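# Snap a jar's lid on by pressing down

## Task

A loose jar stands on the table with its lid resting on top. Push the lid down hard enough that it clicks onto the jar around its entire edge and sits level on the rim; if only one side clicks in first, push on the side still raised. The lid must never be touched by the wrist camera or its bracket on the little-finger side of the palm, or the task fails. At the end the jar must stand upright on the table, neither jar nor lid may still be moving, and the result must hold without the robot's help: release, then move the hands away.

## Robot and tools

Robot: two arms, left_arm and right_arm, facing each other across the table; left_arm's base is on the +y side. The names are not image sides. Each arm ends in the same five-finger right hand (not mirrored), so every hand axis and number means the same on both.

Scene frame: origin on the table top midway between the arm bases, +z up, table surface at z = 0. Result positions are in metres, orientations as quaternions w,x,y,z, velocities in m/s and rad/s. Printed positions can be slightly off, more at long reach.

Hand point: a spot 0.05 m in front of the palm, where index pad and thumb tip meet in a pinch. Its axes: +z along the straightened fingers, +y outward from the palm, +x across the palm toward the little finger. Straight fingers extend 0.06 to 0.07 m past it along +z. Across the palm the hand spans 0.08 m on the little-finger side, and 0.02 m on the thumb side with the thumb turned in front of the palm (up to 0.09 m otherwise). A wrist bracket with camera on the little-finger side sits 0.03 m beyond the point along +y and 0.11 m out along +x. It must never contact the lid, so press with fingers or palm and keep the bracket's side away.

Row format (used by execute_actions and move): 28 numbers, each in [-1, 1], always for both arms. First 14 for left_arm, then 14 for right_arm, each block ordered dx, dy, dz, rx, ry, rz, little, ring, middle, index, thumb_bend, thumb_turn, force_limit, speed.
- dx..rz are an offset, not a pose: the target is measured from the hand point's pose in the most recent result showing it (before any such result in the scene, and for the second or later call in one reply, from where the robot stands when the action begins), along the hand point's own axes. 1.0 = 0.6 m or 180 degrees. rx, ry, rz form one rotation vector. Every row counts from that same base, not from the previous row. All zeros is not a hold: it drives the arm back to the base pose.
- Finger numbers are absolute targets: little, ring, middle, index and thumb_bend +1 straight, -1 fully curled; thumb_turn +1 beside the palm, -1 opposite the fingers. Pinch: index -0.22, thumb_bend -0.75, thumb_turn -0.57.
- force_limit maps -1..+1 to about 0..10 N fingertip force (0..15 N for the two thumb motors); it only stops closing. speed maps -1..+1 to nearly zero..full (full travel 0.6 s); use -0.9 or lower for gentle closing.
- No value means unchanged. To leave a hand alone, resend its last eight executed numbers; before any, send its six hand_measured values plus hand_force_limit and hand_speed. A motor moves only when its target changes by 0.01 or more, and locks when done (holding at least 15 N).

Tools:
- execute_actions: actions is a list holding one item or none. Empty list: just returns state. {"rows": [...], "steps": n}: 1 to 15 rows, n up to 15 (default 15) control steps of 1/30 s; each row is one step, the last repeats. {"steps": n} alone waits up to 300 steps counted from the last result, reply time included. Optional pictures true/false. A refused call does nothing.
- move: target is one 28-number row as above. Each hand point travels a straight line toward its offset target; paths finish together, lasting 0.5 to 10 s (stopped at 10 s if longer). speed: 0.002 to 0.5 m/s (default 0.25), rotation up to twice that in rad/s. Optional stop_force: 9 to 40 N for both arms; an arm's path stops when its wrist sensor feels that much extra resistance along its direction of travel for 2 steps, then it backs to its position 2 steps earlier and holds. Not allowed in the first 0.2 s; unreliable if the hand rotates during the move; omit it when lifting off something, or the path ends at once. An arm essentially not moving (within 1.5 mm and 0.5 degrees) only triggers at sensor saturation. Slow speed keeps impact peaks low. The result adds a move: line giving each arm's ending (done, off_target, moving, held, fault, contact) and limits (paced = pose clipped; held = steps blocked), plus distance to target.
- wait: seconds 0 to 10; sends nothing.
- zoom_image: camera (cam_high, cam_low, cam_left_wrist, cam_right_wrist) and region [x0, y0, x1, y1] in pixels, top-left origin, at most 504 by 504. Image sizes: cam_high and cam_low 896x504, wrist cameras 616x616.
- show_instructions: shows the reference images.
- finished_scene: scene number; ends and grades the scene, irreversible. Replying without any tool call ends everything.

Motion behaviour: each step, the commanded pose is clipped to 100 mm and 16 degrees from the measured one; position wins over orientation if both cannot be met. Commands lag about 0.17 s. After an action, an arm only continues to its last clipped pose, so large moves may need more calls. Elbows never fully straighten. The simulation keeps running while you reply.

Result lines: state line with each hand point's pose and velocity; Hand target (where the controller drives each hand); pose unreachable (clearance check altered a command); HELD marks steps not sent. Joint torques are noisy and offset. Wrist force/torque are in the hand point's axes; pressing on a surface gives force pointing back into the arm; offset up to about 4 N, noise up to 2.4 N, saturation near 50 N. hand_measured, hand_stopped_by (moving, target, force, stalled, fault) and hand_load_n (positive = pushed open) list six motors in row order. MOTOR HOT appears at 70 °C; at 85 °C the arm is braked until cool.

Avoid: contact torque reaching joint limits (132 N m shoulder and elbow, 24.6 N m wrist joints) or 150 N external force, which freezes the arm for 10 s. Arms are stiff, so aiming even slightly past a firm surface can fault; use slow moves with stop_force for the press. Never let arms hit or squeeze each other. Don't tip the jar or push anything off the table. Loose objects may occasionally get nudged.

Each tool is called after ">>>" as name(argument=value, ...), one argument or row to a line, values as JSON.

Reference images:

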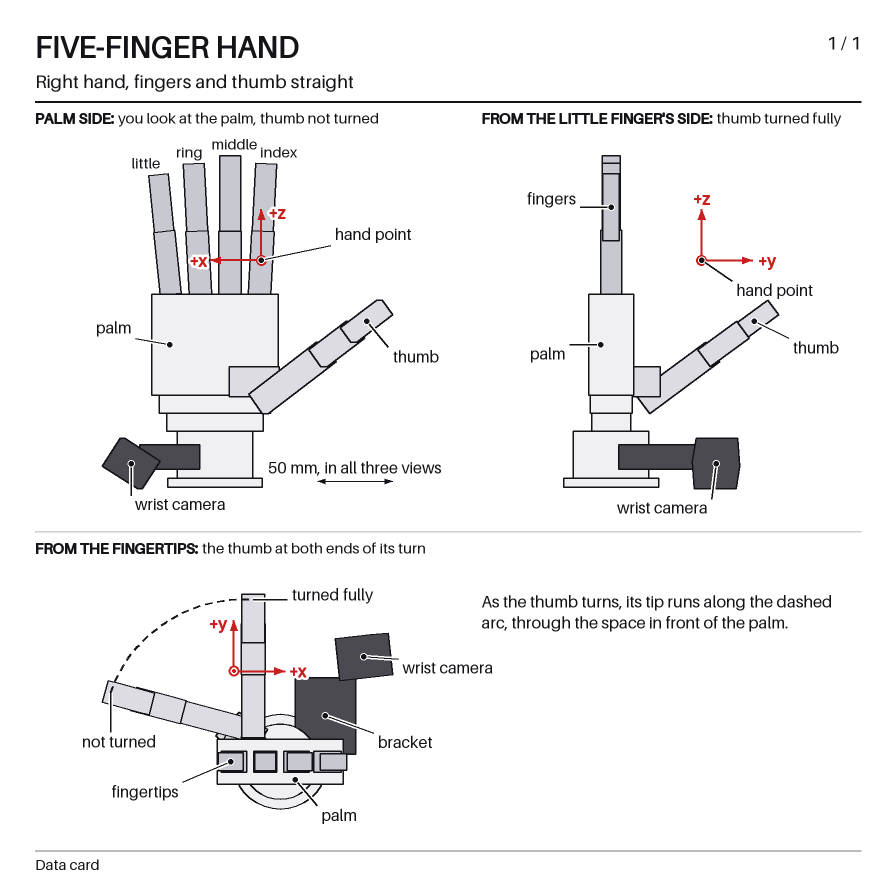

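## Session

>>> execute_actions(
  actions=[],
)

Scene clock: 0.00 s of 5400.00 s.
left_arm: end_effector_position=(+0.3242, +0.5216, +0.4734) hand_measured=(+1.000, +1.000, +1.000, +1.000, +1.000, +1.000) hand_load_n=(+0.0, +0.0, +0.0, +0.0, +0.0, +0.0) hand_stopped_by=(target, target, target, target, target, target) hand_force_limit=0.00 hand_speed=-0.80 end_effector_quat_wxyz=(+0.001, +0.286, +0.958, -0.005) end_effector_velocity=(+0.000, -0.000, +0.000) end_effector_angular_velocity=(-0.002, -0.001, -0.000) | right_arm: end_effector_position=(+0.0745, -0.2346, +0.4845) hand_measured=(+1.000, +1.000, +1.000, +1.000, +1.000, +1.000) hand_load_n=(+0.0, +0.0, +0.0, +0.0, +0.0, +0.0) hand_stopped_by=(target, target, target, target, target, target) hand_force_limit=0.00 hand_speed=-0.80 end_effector_quat_wxyz=(+0.008, -0.395, +0.919, -0.013) end_effector_velocity=(-0.000, -0.000, +0.000) end_effector_angular_velocity=(+0.002, -0.003, -0.000)
Joint positions: left_arm=[ 0.525 -1.747  1.371  1.939  1.579 -1.872] | right_arm=[-1.174 -1.722  1.316  1.964  1.598 -1.901]
Joint velocities: left_arm=[-0.    -0.    -0.001 -0.     0.     0.   ] | right_arm=[-0.    -0.001 -0.001 -0.001 -0.     0.   ]
Joint torques (N m, as the arm reports them, + toward a larger angle): no reading
Motor temperatures (°C, as the motors report them): left_arm=[25 25 24 31 29 33] | right_arm=[27 25 26 32 31 37]
Wrist force (N, on the end effector, along its own x y z axes, offset not removed): no reading
Wrist torque (N m, same axes, about the end effector's origin, offset not removed): no reading
Hand target (left_arm): +0.324, +0.522, +0.473; +0.001, +0.286, +0.958, -0.005
Hand target (right_arm): +0.075, -0.235, +0.485; +0.008, -0.395, +0.919, -0.013

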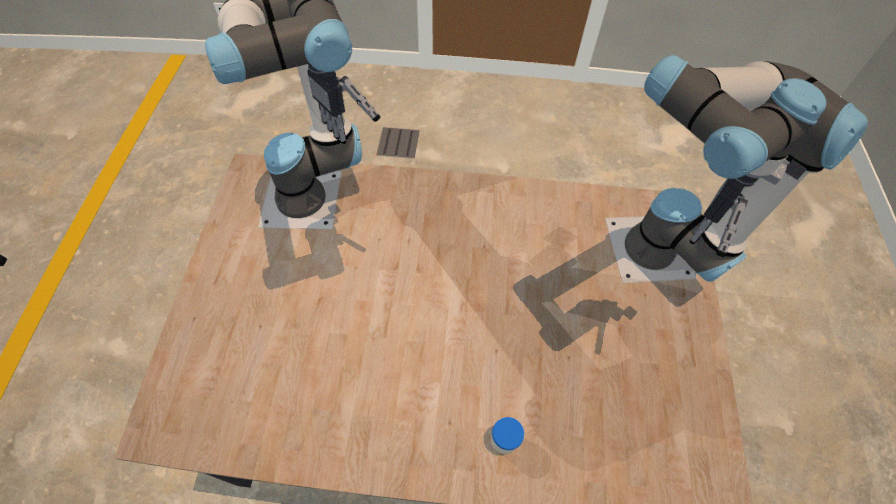

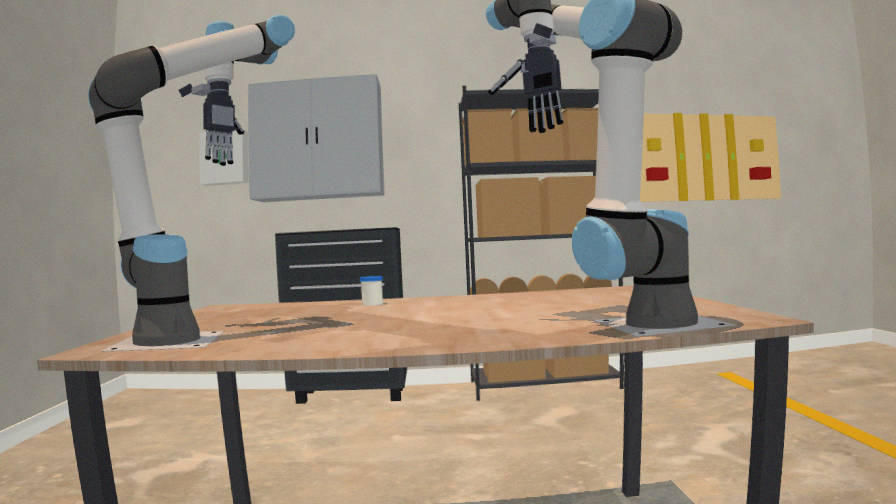

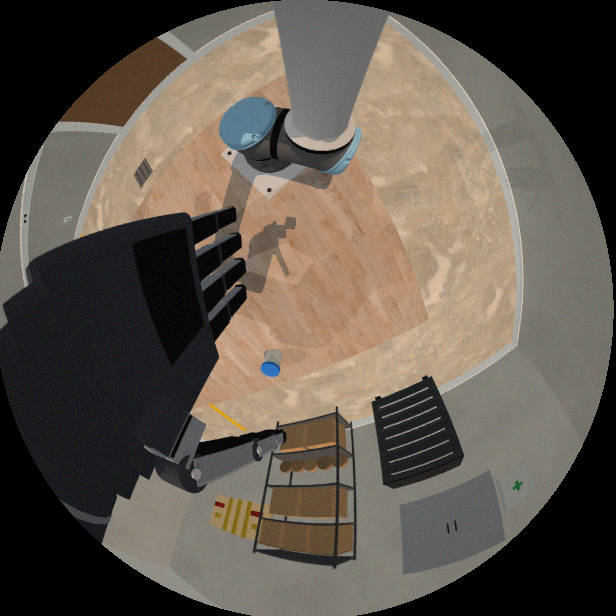

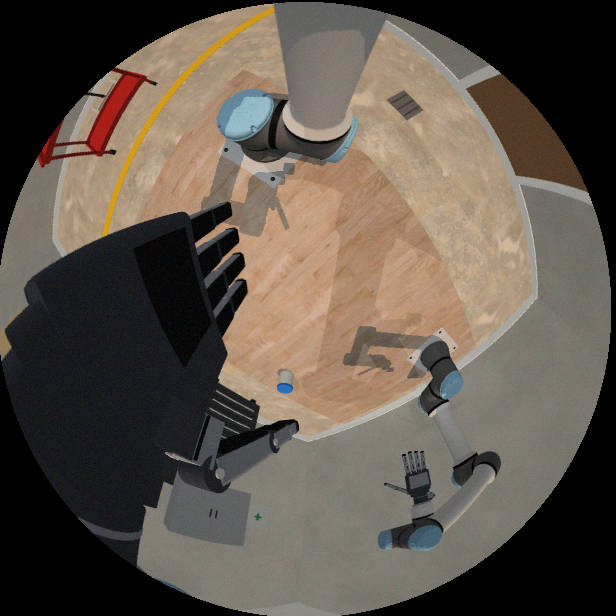

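>>> move(
  target=[-0.87,-0.31,0.36,-0.385,-0.385,0.385,1,1,1,1,1,1,0,-0.8,0,0,0,0,0,0,1,1,1,1,1,1,0,-0.8],
  speed=0.4,
)

Scene clock: 9.33 s of 5400.00 s.
left_arm: end_effector_position=(+0.6578, +0.0775, +0.2618) hand_measured=(+1.000, +1.000, +1.000, +1.000, +1.000, +1.000) hand_load_n=(+0.0, +0.0, +0.0, +0.0, +0.0, +0.0) hand_stopped_by=(target, target, target, target, target, target) hand_force_limit=0.00 hand_speed=-0.80 end_effector_quat_wxyz=(+0.625, +0.619, +0.339, +0.333) end_effector_velocity=(+0.001, -0.003, +0.000) end_effector_angular_velocity=(-0.004, -0.008, -0.009) | right_arm: end_effector_position=(+0.0745, -0.2346, +0.4845) hand_measured=(+1.000, +1.000, +1.000, +1.000, +1.000, +1.000) hand_load_n=(+0.0, +0.0, +0.0, +0.0, +0.0, +0.0) hand_stopped_by=(target, target, target, target, target, target) hand_force_limit=0.00 hand_speed=-0.80 end_effector_quat_wxyz=(+0.008, -0.395, +0.919, -0.013) end_effector_velocity=(+0.000, +0.000, -0.000) end_effector_angular_velocity=(-0.000, +0.001, +0.000)
Joint positions: left_arm=[ 0.513 -1.086  1.739 -0.657  1.256 -0.011] | right_arm=[-1.174 -1.722  1.316  1.964  1.598 -1.901]
Joint velocities: left_arm=[ 0.004  0.008 -0.007 -0.01   0.012  0.004] | right_arm=[ 0.     0.002 -0.    -0.    -0.    -0.   ]
Joint torques (N m, as the arm reports them, + toward a larger angle): left_arm=[ 12.69 -27.65 -27.98  -2.83   2.55   2.42] | right_arm=[ -0.03 -11.08 -13.83   2.19   0.25   0.17]
Motor temperatures (°C, as the motors report them): left_arm=[25 25 24 31 29 33] | right_arm=[27 25 26 32 31 37]
Wrist force (N, on the end effector, along its own x y z axes, offset not removed): left_arm=[-2.1 1.6 0.3] | right_arm=[-0.4 -6.8 1.8]
Wrist torque (N m, same axes, about the end effector's origin, offset not removed): left_arm=[0.23 0.26 0.01] | right_arm=[-0.80 0.47 -0.19]
Hand target (left_arm): +0.658, +0.077, +0.262; +0.625, +0.619, +0.339, +0.333
Hand target (right_arm): +0.075, -0.235, +0.485; +0.008, -0.395, +0.919, -0.013
Off the commanded pose (left_arm): 0.001 m, 0 deg.
Off the commanded pose (right_arm): 0.000 m, 0 deg.
After step 90, 2.90 s passed at rest.
move: done

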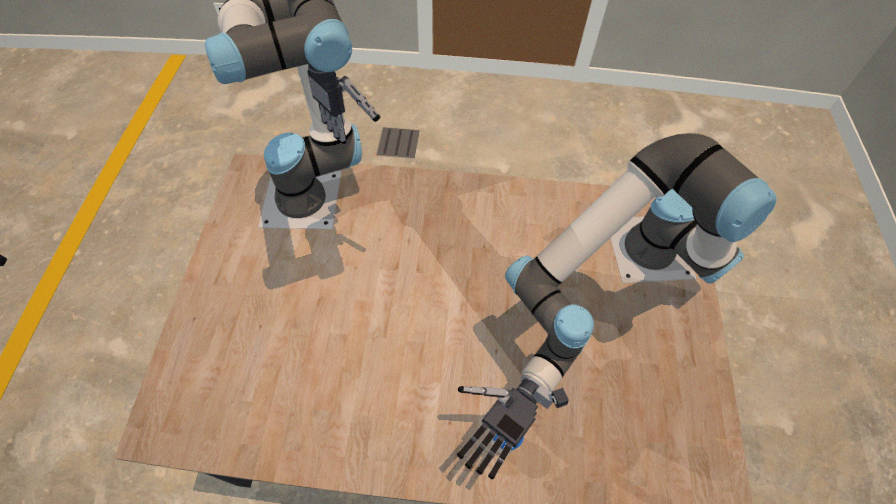

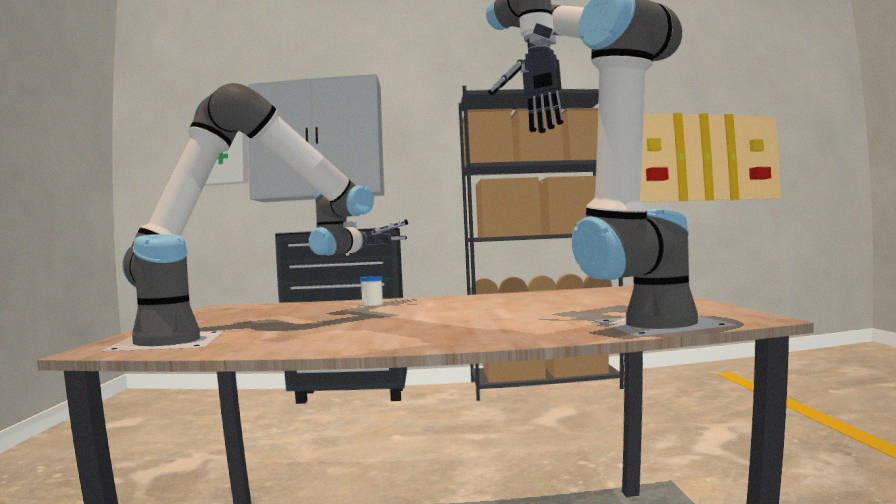

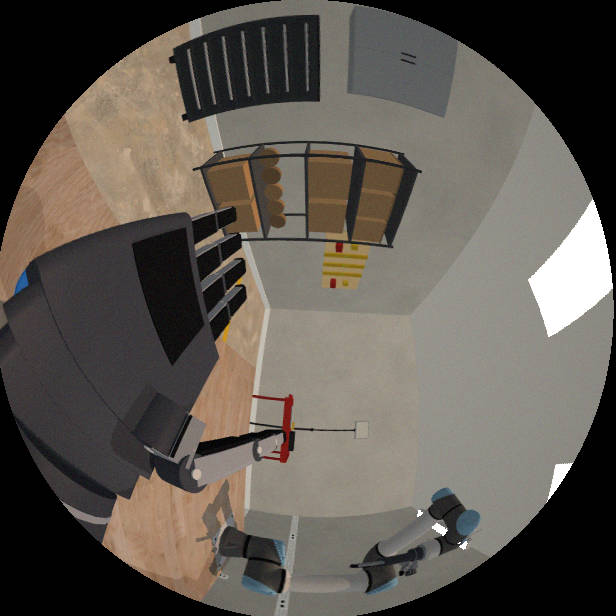

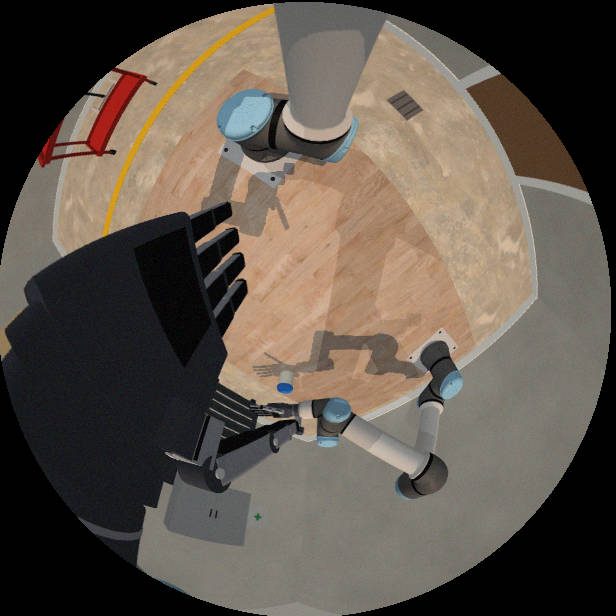

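>>> move(
  target=[0.02,-0.135,-0.008,0,0,0,1,1,1,1,1,1,0,-0.8,0,0,0,0,0,0,1,1,1,1,1,1,0,-0.8],
)

>>> zoom_image(
  camera="cam_low",
  region=[300,230,430,320],
)

>>> zoom_image(
  camera="cam_high",
  region=[430,360,590,500],
)

Scene clock: 12.27 s of 5400.00 s.
left_arm: end_effector_position=(+0.6601, +0.0893, +0.1810) hand_measured=(+1.000, +1.000, +1.000, +1.000, +1.000, +1.000) hand_load_n=(+0.0, +0.0, +0.0, +0.0, +0.0, +0.0) hand_stopped_by=(target, target, target, target, target, target) hand_force_limit=0.00 hand_speed=-0.80 end_effector_quat_wxyz=(+0.625, +0.619, +0.339, +0.333) end_effector_velocity=(+0.000, +0.001, -0.003) end_effector_angular_velocity=(+0.001, +0.000, +0.001) | right_arm: end_effector_position=(+0.0745, -0.2346, +0.4845) hand_measured=(+1.000, +1.000, +1.000, +1.000, +1.000, +1.000) hand_load_n=(+0.0, +0.0, +0.0, +0.0, +0.0, +0.0) hand_stopped_by=(target, target, target, target, target, target) hand_force_limit=0.00 hand_speed=-0.80 end_effector_quat_wxyz=(+0.008, -0.395, +0.919, -0.013) end_effector_velocity=(+0.000, -0.000, +0.000) end_effector_angular_velocity=(-0.001, +0.000, +0.000)
Joint positions: left_arm=[ 0.531 -0.963  1.803 -0.844  1.274 -0.011] | right_arm=[-1.174 -1.722  1.316  1.964  1.598 -1.901]
Joint velocities: left_arm=[ 0.001  0.005  0.002 -0.007  0.001  0.001] | right_arm=[-0.     0.    -0.001  0.001  0.001 -0.001]
Joint torques (N m, as the arm reports them, + toward a larger angle): left_arm=[ 13.61 -28.22  -7.35  -2.98   2.72   2.55] | right_arm=[ -0.23 -11.33 -13.38   2.29   0.38   0.09]
Motor temperatures (°C, as the motors report them): left_arm=[25 25 24 31 29 33] | right_arm=[27 25 26 32 31 37]
Wrist force (N, on the end effector, along its own x y z axes, offset not removed): left_arm=[-0.6 0.6 -2.2] | right_arm=[0.4 -3.9 0.4]
Wrist torque (N m, same axes, about the end effector's origin, offset not removed): left_arm=[0.28 0.06 -0.01] | right_arm=[-0.21 0.33 -0.26]
Hand target (left_arm): +0.660, +0.089, +0.181; +0.625, +0.619, +0.339, +0.333
Hand target (right_arm): +0.075, -0.235, +0.485; +0.008, -0.395, +0.919, -0.013
Off the commanded pose (left_arm): 0.000 m, 0 deg.
Off the commanded pose (right_arm): 0.000 m, 0 deg.
move: done

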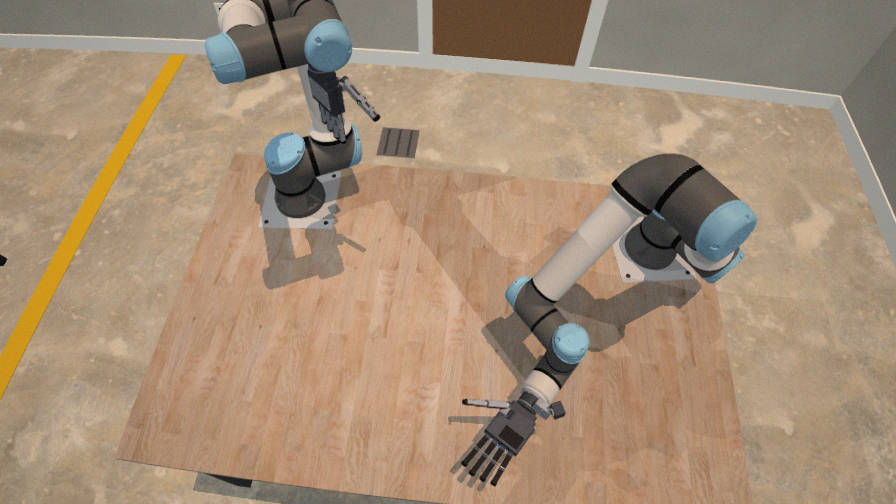

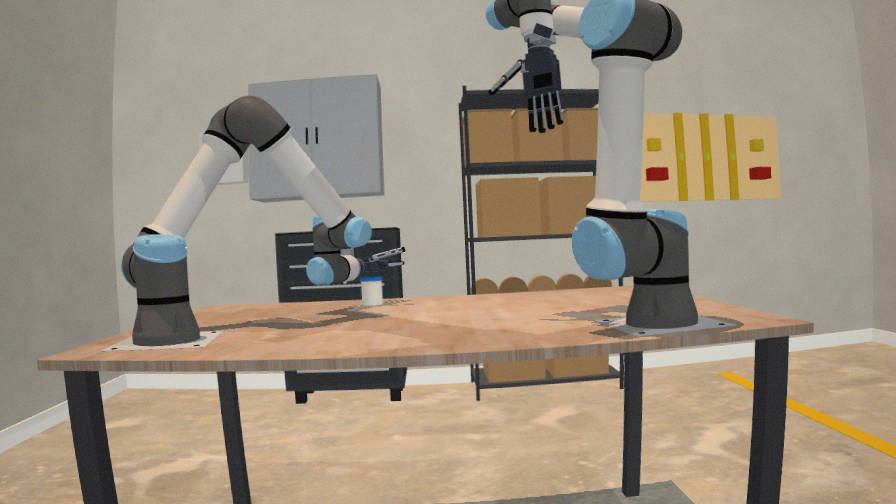

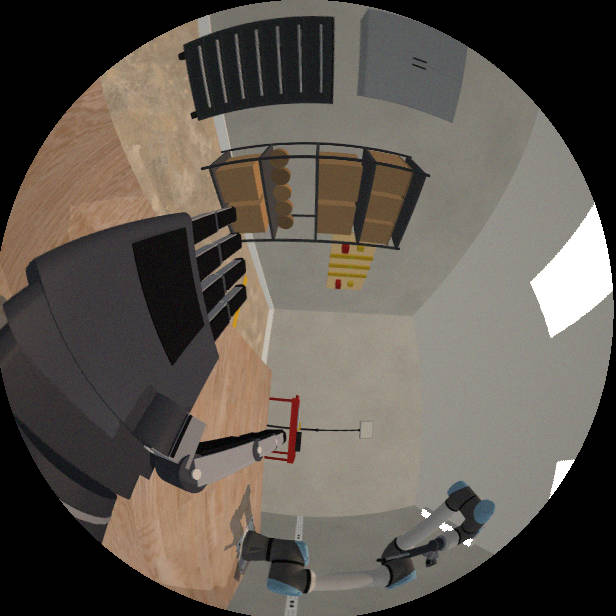

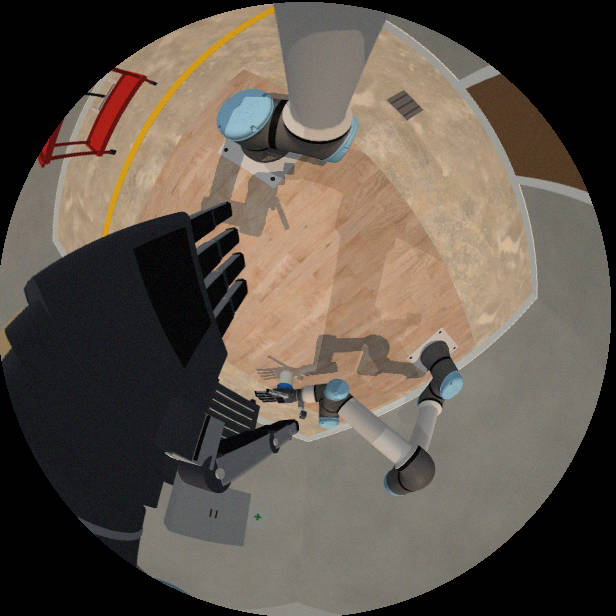

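Region (300, 230, 430, 320) of cam_low's 896x504 image, scaled by 3.877, with more detail than that image has; it fills the top 349 rows of this view, and the rest is white.

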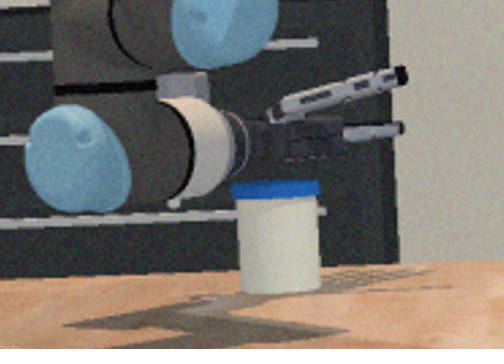

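Region (430, 360, 590, 500) of cam_high's 896x504 image, scaled by 3.150, with more detail than that image has; it fills the top 441 rows of this view, and the rest is white.

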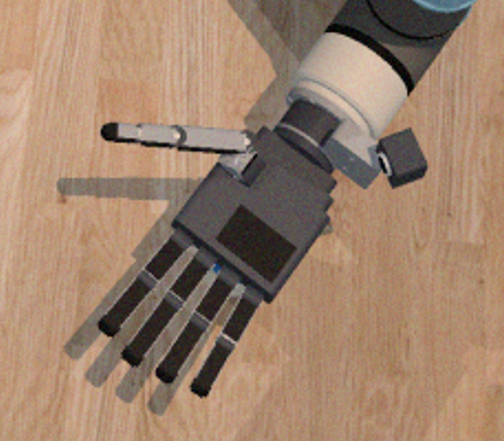

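Centred; gap about 15 mm.

>>> move(
  target=[0,-0.045,0,0,0,0,1,1,1,1,1,1,0,-0.8,0,0,0,0,0,0,1,1,1,1,1,1,0,-0.8],
  speed=0.005,
  stop_force=40,
)

>>> zoom_image(
  camera="cam_low",
  region=[340,255,410,315],
)

Scene clock: 19.30 s of 5400.00 s.
left_arm: end_effector_position=(+0.6601, +0.0890, +0.1578) hand_measured=(+1.000, +1.000, +1.000, +1.000, +1.000, +1.000) hand_load_n=(+0.0, +0.0, +0.0, +0.0, +0.0, +0.0) hand_stopped_by=(target, target, target, target, target, target) hand_force_limit=0.00 hand_speed=-0.80 end_effector_quat_wxyz=(+0.625, +0.619, +0.339, +0.333) end_effector_velocity=(-0.000, +0.000, +0.000) end_effector_angular_velocity=(+0.003, +0.002, -0.000) | right_arm: end_effector_position=(+0.0745, -0.2346, +0.4845) hand_measured=(+1.000, +1.000, +1.000, +1.000, +1.000, +1.000) hand_load_n=(+0.0, +0.0, +0.0, +0.0, +0.0, +0.0) hand_stopped_by=(target, target, target, target, target, target) hand_force_limit=0.00 hand_speed=-0.80 end_effector_quat_wxyz=(+0.008, -0.395, +0.919, -0.013) end_effector_velocity=(-0.000, -0.000, +0.000) end_effector_angular_velocity=(+0.000, -0.000, +0.000)
Joint positions: left_arm=[ 0.531 -0.92   1.809 -0.894  1.274 -0.011] | right_arm=[-1.174 -1.722  1.316  1.964  1.598 -1.901]
Joint velocities: left_arm=[-0.    -0.003  0.001  0.005  0.     0.   ] | right_arm=[ 0.001 -0.    -0.001  0.001  0.     0.001]
Joint torques (N m, as the arm reports them, + toward a larger angle): left_arm=[ -9.14 -21.68   6.4    7.02  -1.1   -1.65] | right_arm=[ -0.61 -11.55 -13.43   2.16   0.26   0.13]
Motor temperatures (°C, as the motors report them): left_arm=[25 25 24 31 29 33] | right_arm=[27 25 26 32 31 37]
Wrist force (N, on the end effector, along its own x y z axes, offset not removed): left_arm=[1.7 47.4 -9.6] | right_arm=[2.4 -3.6 -0.7]
Wrist torque (N m, same axes, about the end effector's origin, offset not removed): left_arm=[3.91 0.26 2.77] | right_arm=[-0.22 0.06 -0.10]
Hand target (left_arm): +0.660, +0.089, +0.158; +0.625, +0.619, +0.339, +0.333
Hand target (right_arm): +0.075, -0.235, +0.485; +0.008, -0.395, +0.919, -0.013
Off the commanded pose (left_arm): 0.004 m, 0 deg.
Off the commanded pose (right_arm): 0.000 m, 0 deg.
move: contact (left_arm)

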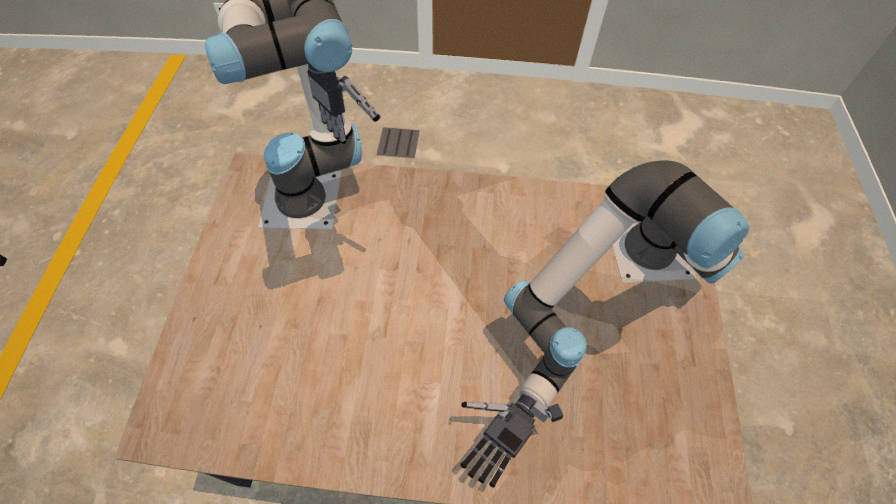

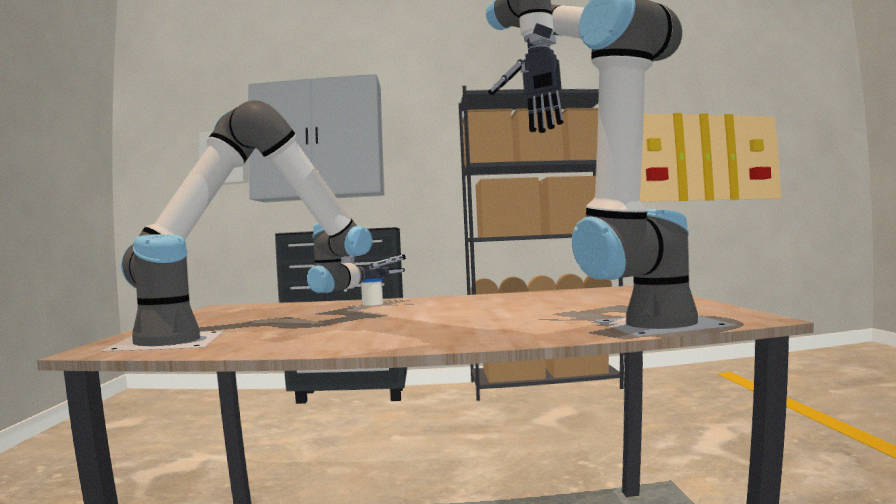

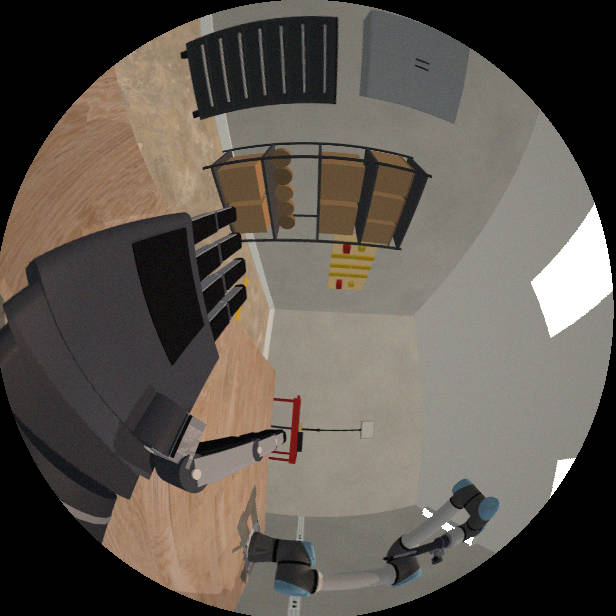

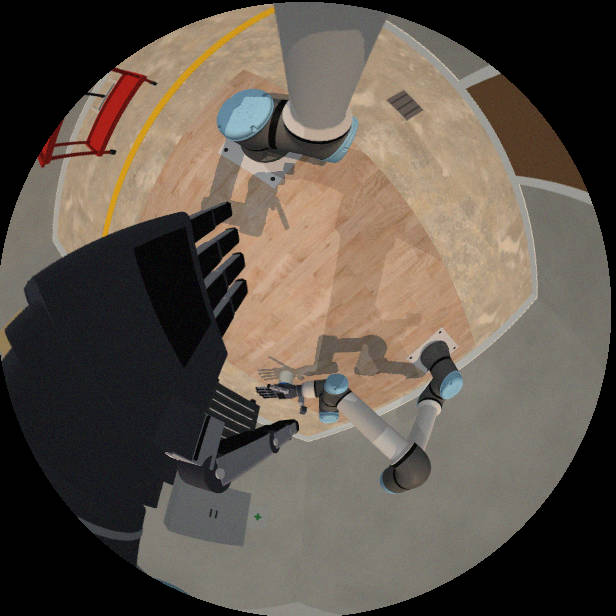

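Region (340, 255, 410, 315) of cam_low's 896x504 image, scaled by 7.200, with more detail than that image has; it fills the top 432 rows of this view, and the rest is white.

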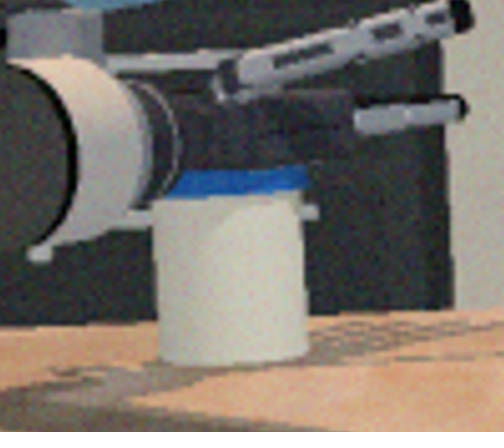

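>>> move(
  target=[-0.0025,-0.003,0.0012,0.0032,0,0.0064,1,1,1,1,1,1,0,-0.8,0,0,0,0,0,0,1,1,1,1,1,1,0,-0.8],
  speed=0.01,
)

>>> zoom_image(
  camera="cam_low",
  region=[340,255,410,315],
)

Scene clock: 23.20 s of 5400.00 s.
left_arm: end_effector_position=(+0.6599, +0.0873, +0.1562) hand_measured=(+1.000, +1.000, +1.000, +1.000, +1.000, +1.000) hand_load_n=(+0.0, +0.0, +0.0, +0.0, +0.0, +0.0) hand_stopped_by=(target, target, target, target, target, target) hand_force_limit=0.00 hand_speed=-0.80 end_effector_quat_wxyz=(+0.619, +0.625, +0.335, +0.338) end_effector_velocity=(+0.000, +0.000, -0.001) end_effector_angular_velocity=(+0.004, -0.001, +0.001) | right_arm: end_effector_position=(+0.0745, -0.2346, +0.4845) hand_measured=(+1.000, +1.000, +1.000, +1.000, +1.000, +1.000) hand_load_n=(+0.0, +0.0, +0.0, +0.0, +0.0, +0.0) hand_stopped_by=(target, target, target, target, target, target) hand_force_limit=0.00 hand_speed=-0.80 end_effector_quat_wxyz=(+0.008, -0.395, +0.919, -0.013) end_effector_velocity=(+0.000, +0.000, -0.000) end_effector_angular_velocity=(+0.000, -0.001, -0.001)
Joint positions: left_arm=[ 0.53  -0.921  1.806 -0.879  1.273  0.006] | right_arm=[-1.174 -1.722  1.316  1.964  1.598 -1.901]
Joint velocities: left_arm=[ 0.001  0.    -0.     0.002 -0.     0.004] | right_arm=[-0.001 -0.    -0.    -0.001  0.     0.   ]
Joint torques (N m, as the arm reports them, + toward a larger angle): left_arm=[-8.44 -9.86  1.25 10.79 -3.65  4.13] | right_arm=[  0.01 -11.22 -13.94   2.24   0.33   0.1 ]
Motor temperatures (°C, as the motors report them): left_arm=[25 25 24 31 29 33] | right_arm=[27 25 26 32 31 37]
Wrist force (N, on the end effector, along its own x y z axes, offset not removed): left_arm=[-5.4 50.0 -4.9] | right_arm=[-1.4 -5.4 0.1]
Wrist torque (N m, same axes, about the end effector's origin, offset not removed): left_arm=[2.06 0.48 -0.24] | right_arm=[-0.59 0.48 -0.42]
Hand target (left_arm): +0.660, +0.087, +0.156; +0.619, +0.625, +0.335, +0.338
Hand target (right_arm): +0.075, -0.235, +0.485; +0.008, -0.395, +0.919, -0.013
Off the commanded pose (left_arm): 0.000 m, 0 deg.
Off the commanded pose (right_arm): 0.000 m, 0 deg.
move: done

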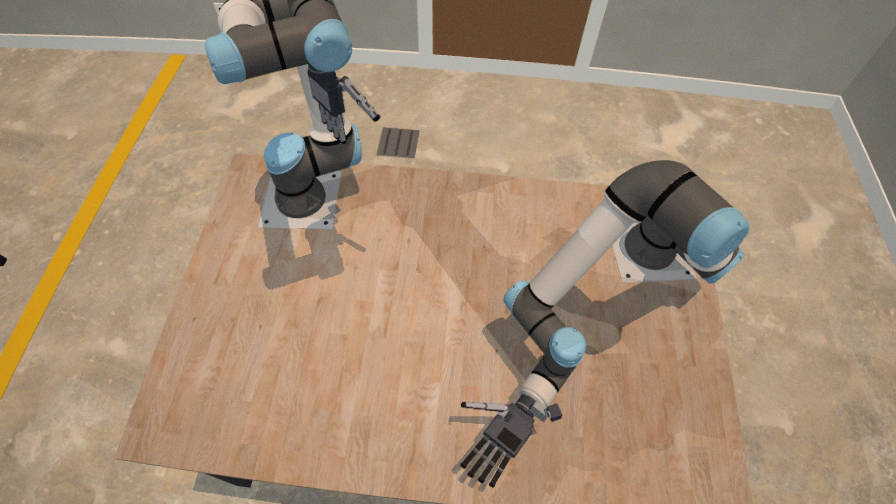

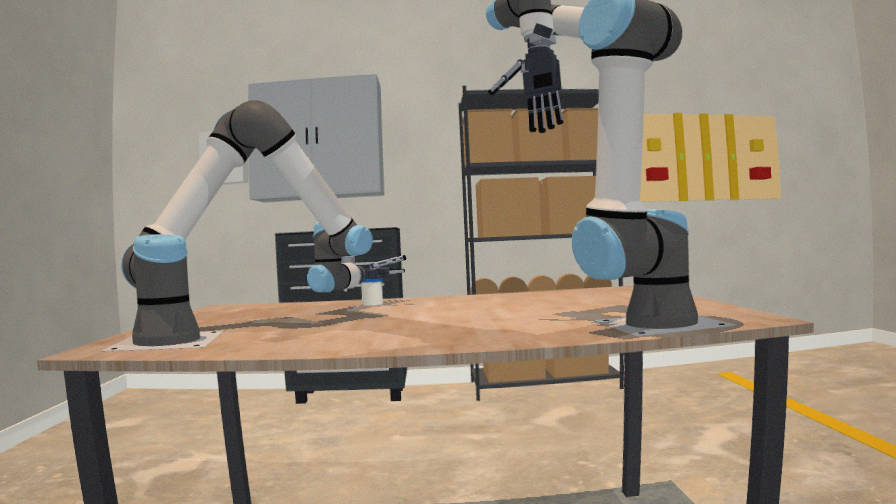

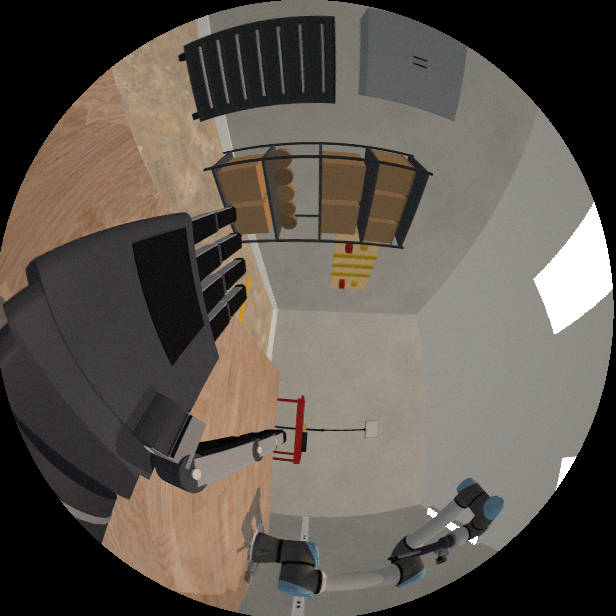

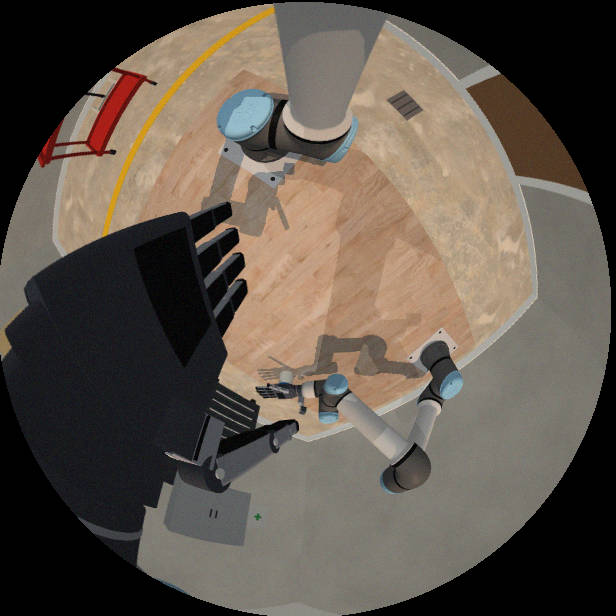

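Region (340, 255, 410, 315) of cam_low's 896x504 image, scaled by 7.200, with more detail than that image has; it fills the top 432 rows of this view, and the rest is white.

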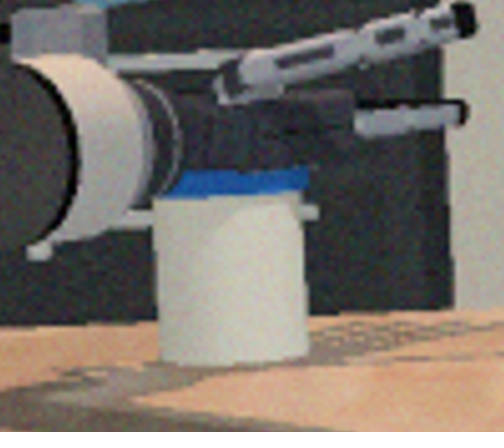

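Both sides feel solid. Lift and check.

>>> move(
  target=[0,0.25,-0.1,0,0,0,1,1,1,1,1,1,0,-0.8,0,0,0,0,0,0,1,1,1,1,1,1,0,-0.8],
)

>>> zoom_image(
  camera="cam_low",
  region=[300,230,430,320],
)

>>> zoom_image(
  camera="cam_low",
  region=[350,270,395,310],
)

Scene clock: 27.07 s of 5400.00 s.
left_arm: end_effector_position=(+0.6099, +0.1187, +0.3061) hand_measured=(+1.000, +1.000, +1.000, +1.000, +1.000, +1.000) hand_load_n=(+0.0, +0.0, +0.0, +0.0, +0.0, +0.0) hand_stopped_by=(target, target, target, target, target, target) hand_force_limit=0.00 hand_speed=-0.80 end_effector_quat_wxyz=(+0.619, +0.625, +0.335, +0.338) end_effector_velocity=(-0.001, +0.000, +0.003) end_effector_angular_velocity=(-0.001, +0.000, -0.001) | right_arm: end_effector_position=(+0.0745, -0.2346, +0.4845) hand_measured=(+1.000, +1.000, +1.000, +1.000, +1.000, +1.000) hand_load_n=(+0.0, +0.0, +0.0, +0.0, +0.0, +0.0) hand_stopped_by=(target, target, target, target, target, target) hand_force_limit=0.00 hand_speed=-0.80 end_effector_quat_wxyz=(+0.008, -0.395, +0.919, -0.013) end_effector_velocity=(+0.001, +0.000, -0.000) end_effector_angular_velocity=(+0.000, -0.000, -0.000)
Joint positions: left_arm=[ 0.489 -1.281  1.884 -0.598  1.232  0.006] | right_arm=[-1.174 -1.722  1.316  1.964  1.598 -1.901]
Joint velocities: left_arm=[-0.002 -0.006  0.     0.006 -0.002 -0.   ] | right_arm=[-0.001  0.001 -0.001 -0.001 -0.    -0.   ]
Joint torques (N m, as the arm reports them, + toward a larger angle): left_arm=[-12.19 -45.79 -10.59  -0.03  -2.63  -2.5 ] | right_arm=[ -0.33 -11.05 -13.73   2.15   0.25   0.12]
Motor temperatures (°C, as the motors report them): left_arm=[25 25 24 31 29 33] | right_arm=[27 25 26 32 31 37]
Wrist force (N, on the end effector, along its own x y z axes, offset not removed): left_arm=[-2.5 3.4 -2.3] | right_arm=[2.7 -4.8 1.8]
Wrist torque (N m, same axes, about the end effector's origin, offset not removed): left_arm=[0.72 0.28 -0.19] | right_arm=[-0.52 -0.07 -0.22]
Hand target (left_arm): +0.610, +0.119, +0.306; +0.619, +0.625, +0.335, +0.338
Hand target (right_arm): +0.075, -0.235, +0.485; +0.008, -0.395, +0.919, -0.013
Off the commanded pose (left_arm): 0.000 m, 0 deg.
Off the commanded pose (right_arm): 0.000 m, 0 deg.
move: done

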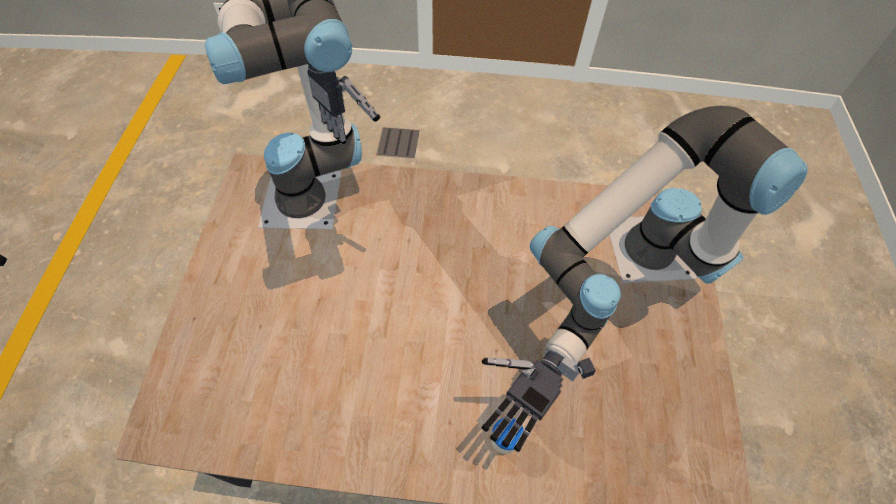

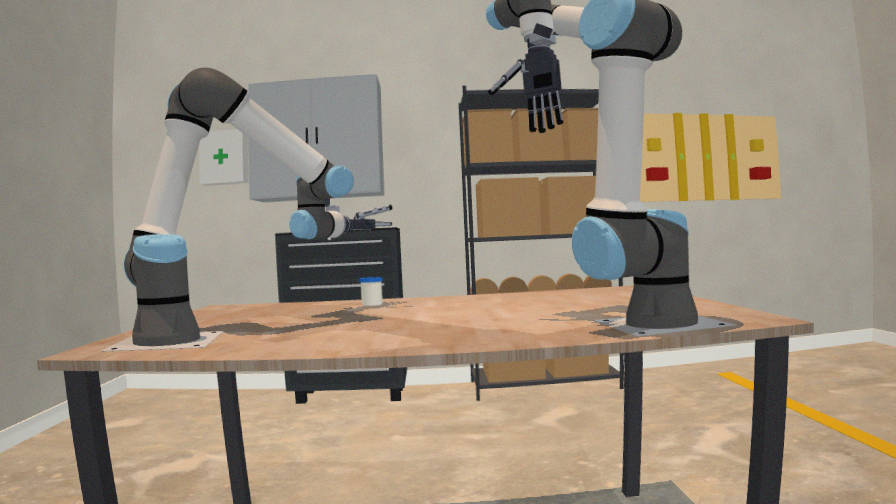

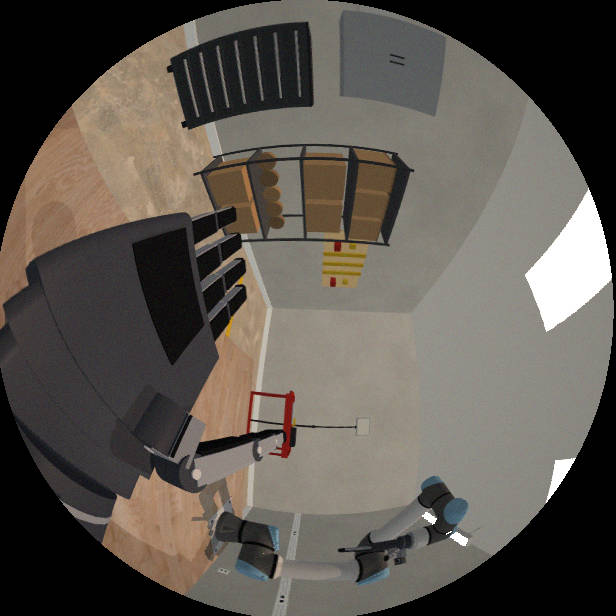

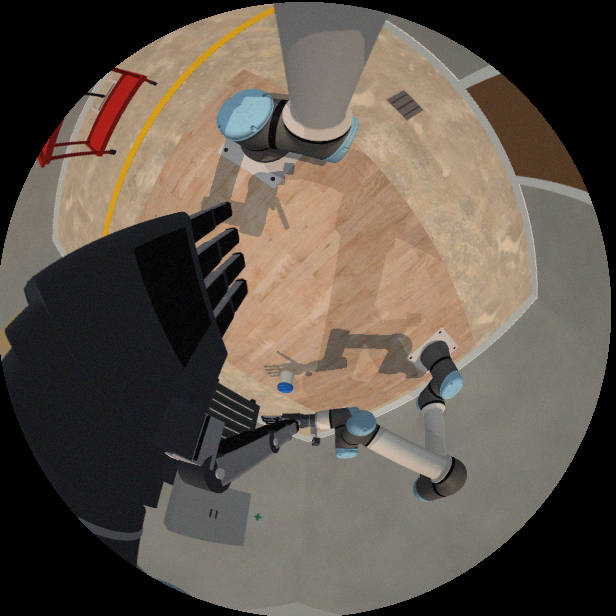

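Region (300, 230, 430, 320) of cam_low's 896x504 image, scaled by 3.877, with more detail than that image has; it fills the top 349 rows of this view, and the rest is white.

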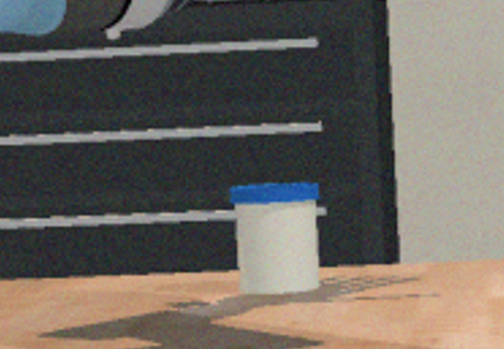

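Region (350, 270, 395, 310) of cam_low's 896x504 image, scaled by 11.200, with more detail than that image has.

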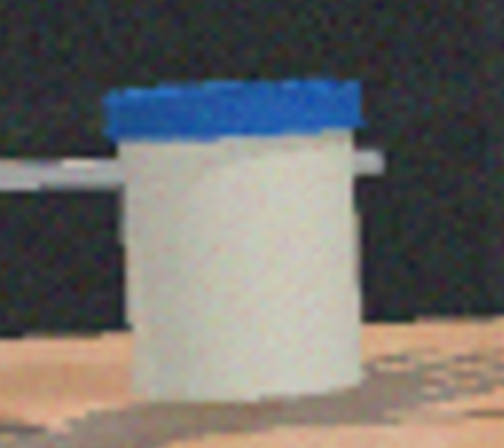

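The lid stayed down and level.

>>> finished_scene(
  scene=1,
)

The scene is finished: the task was done.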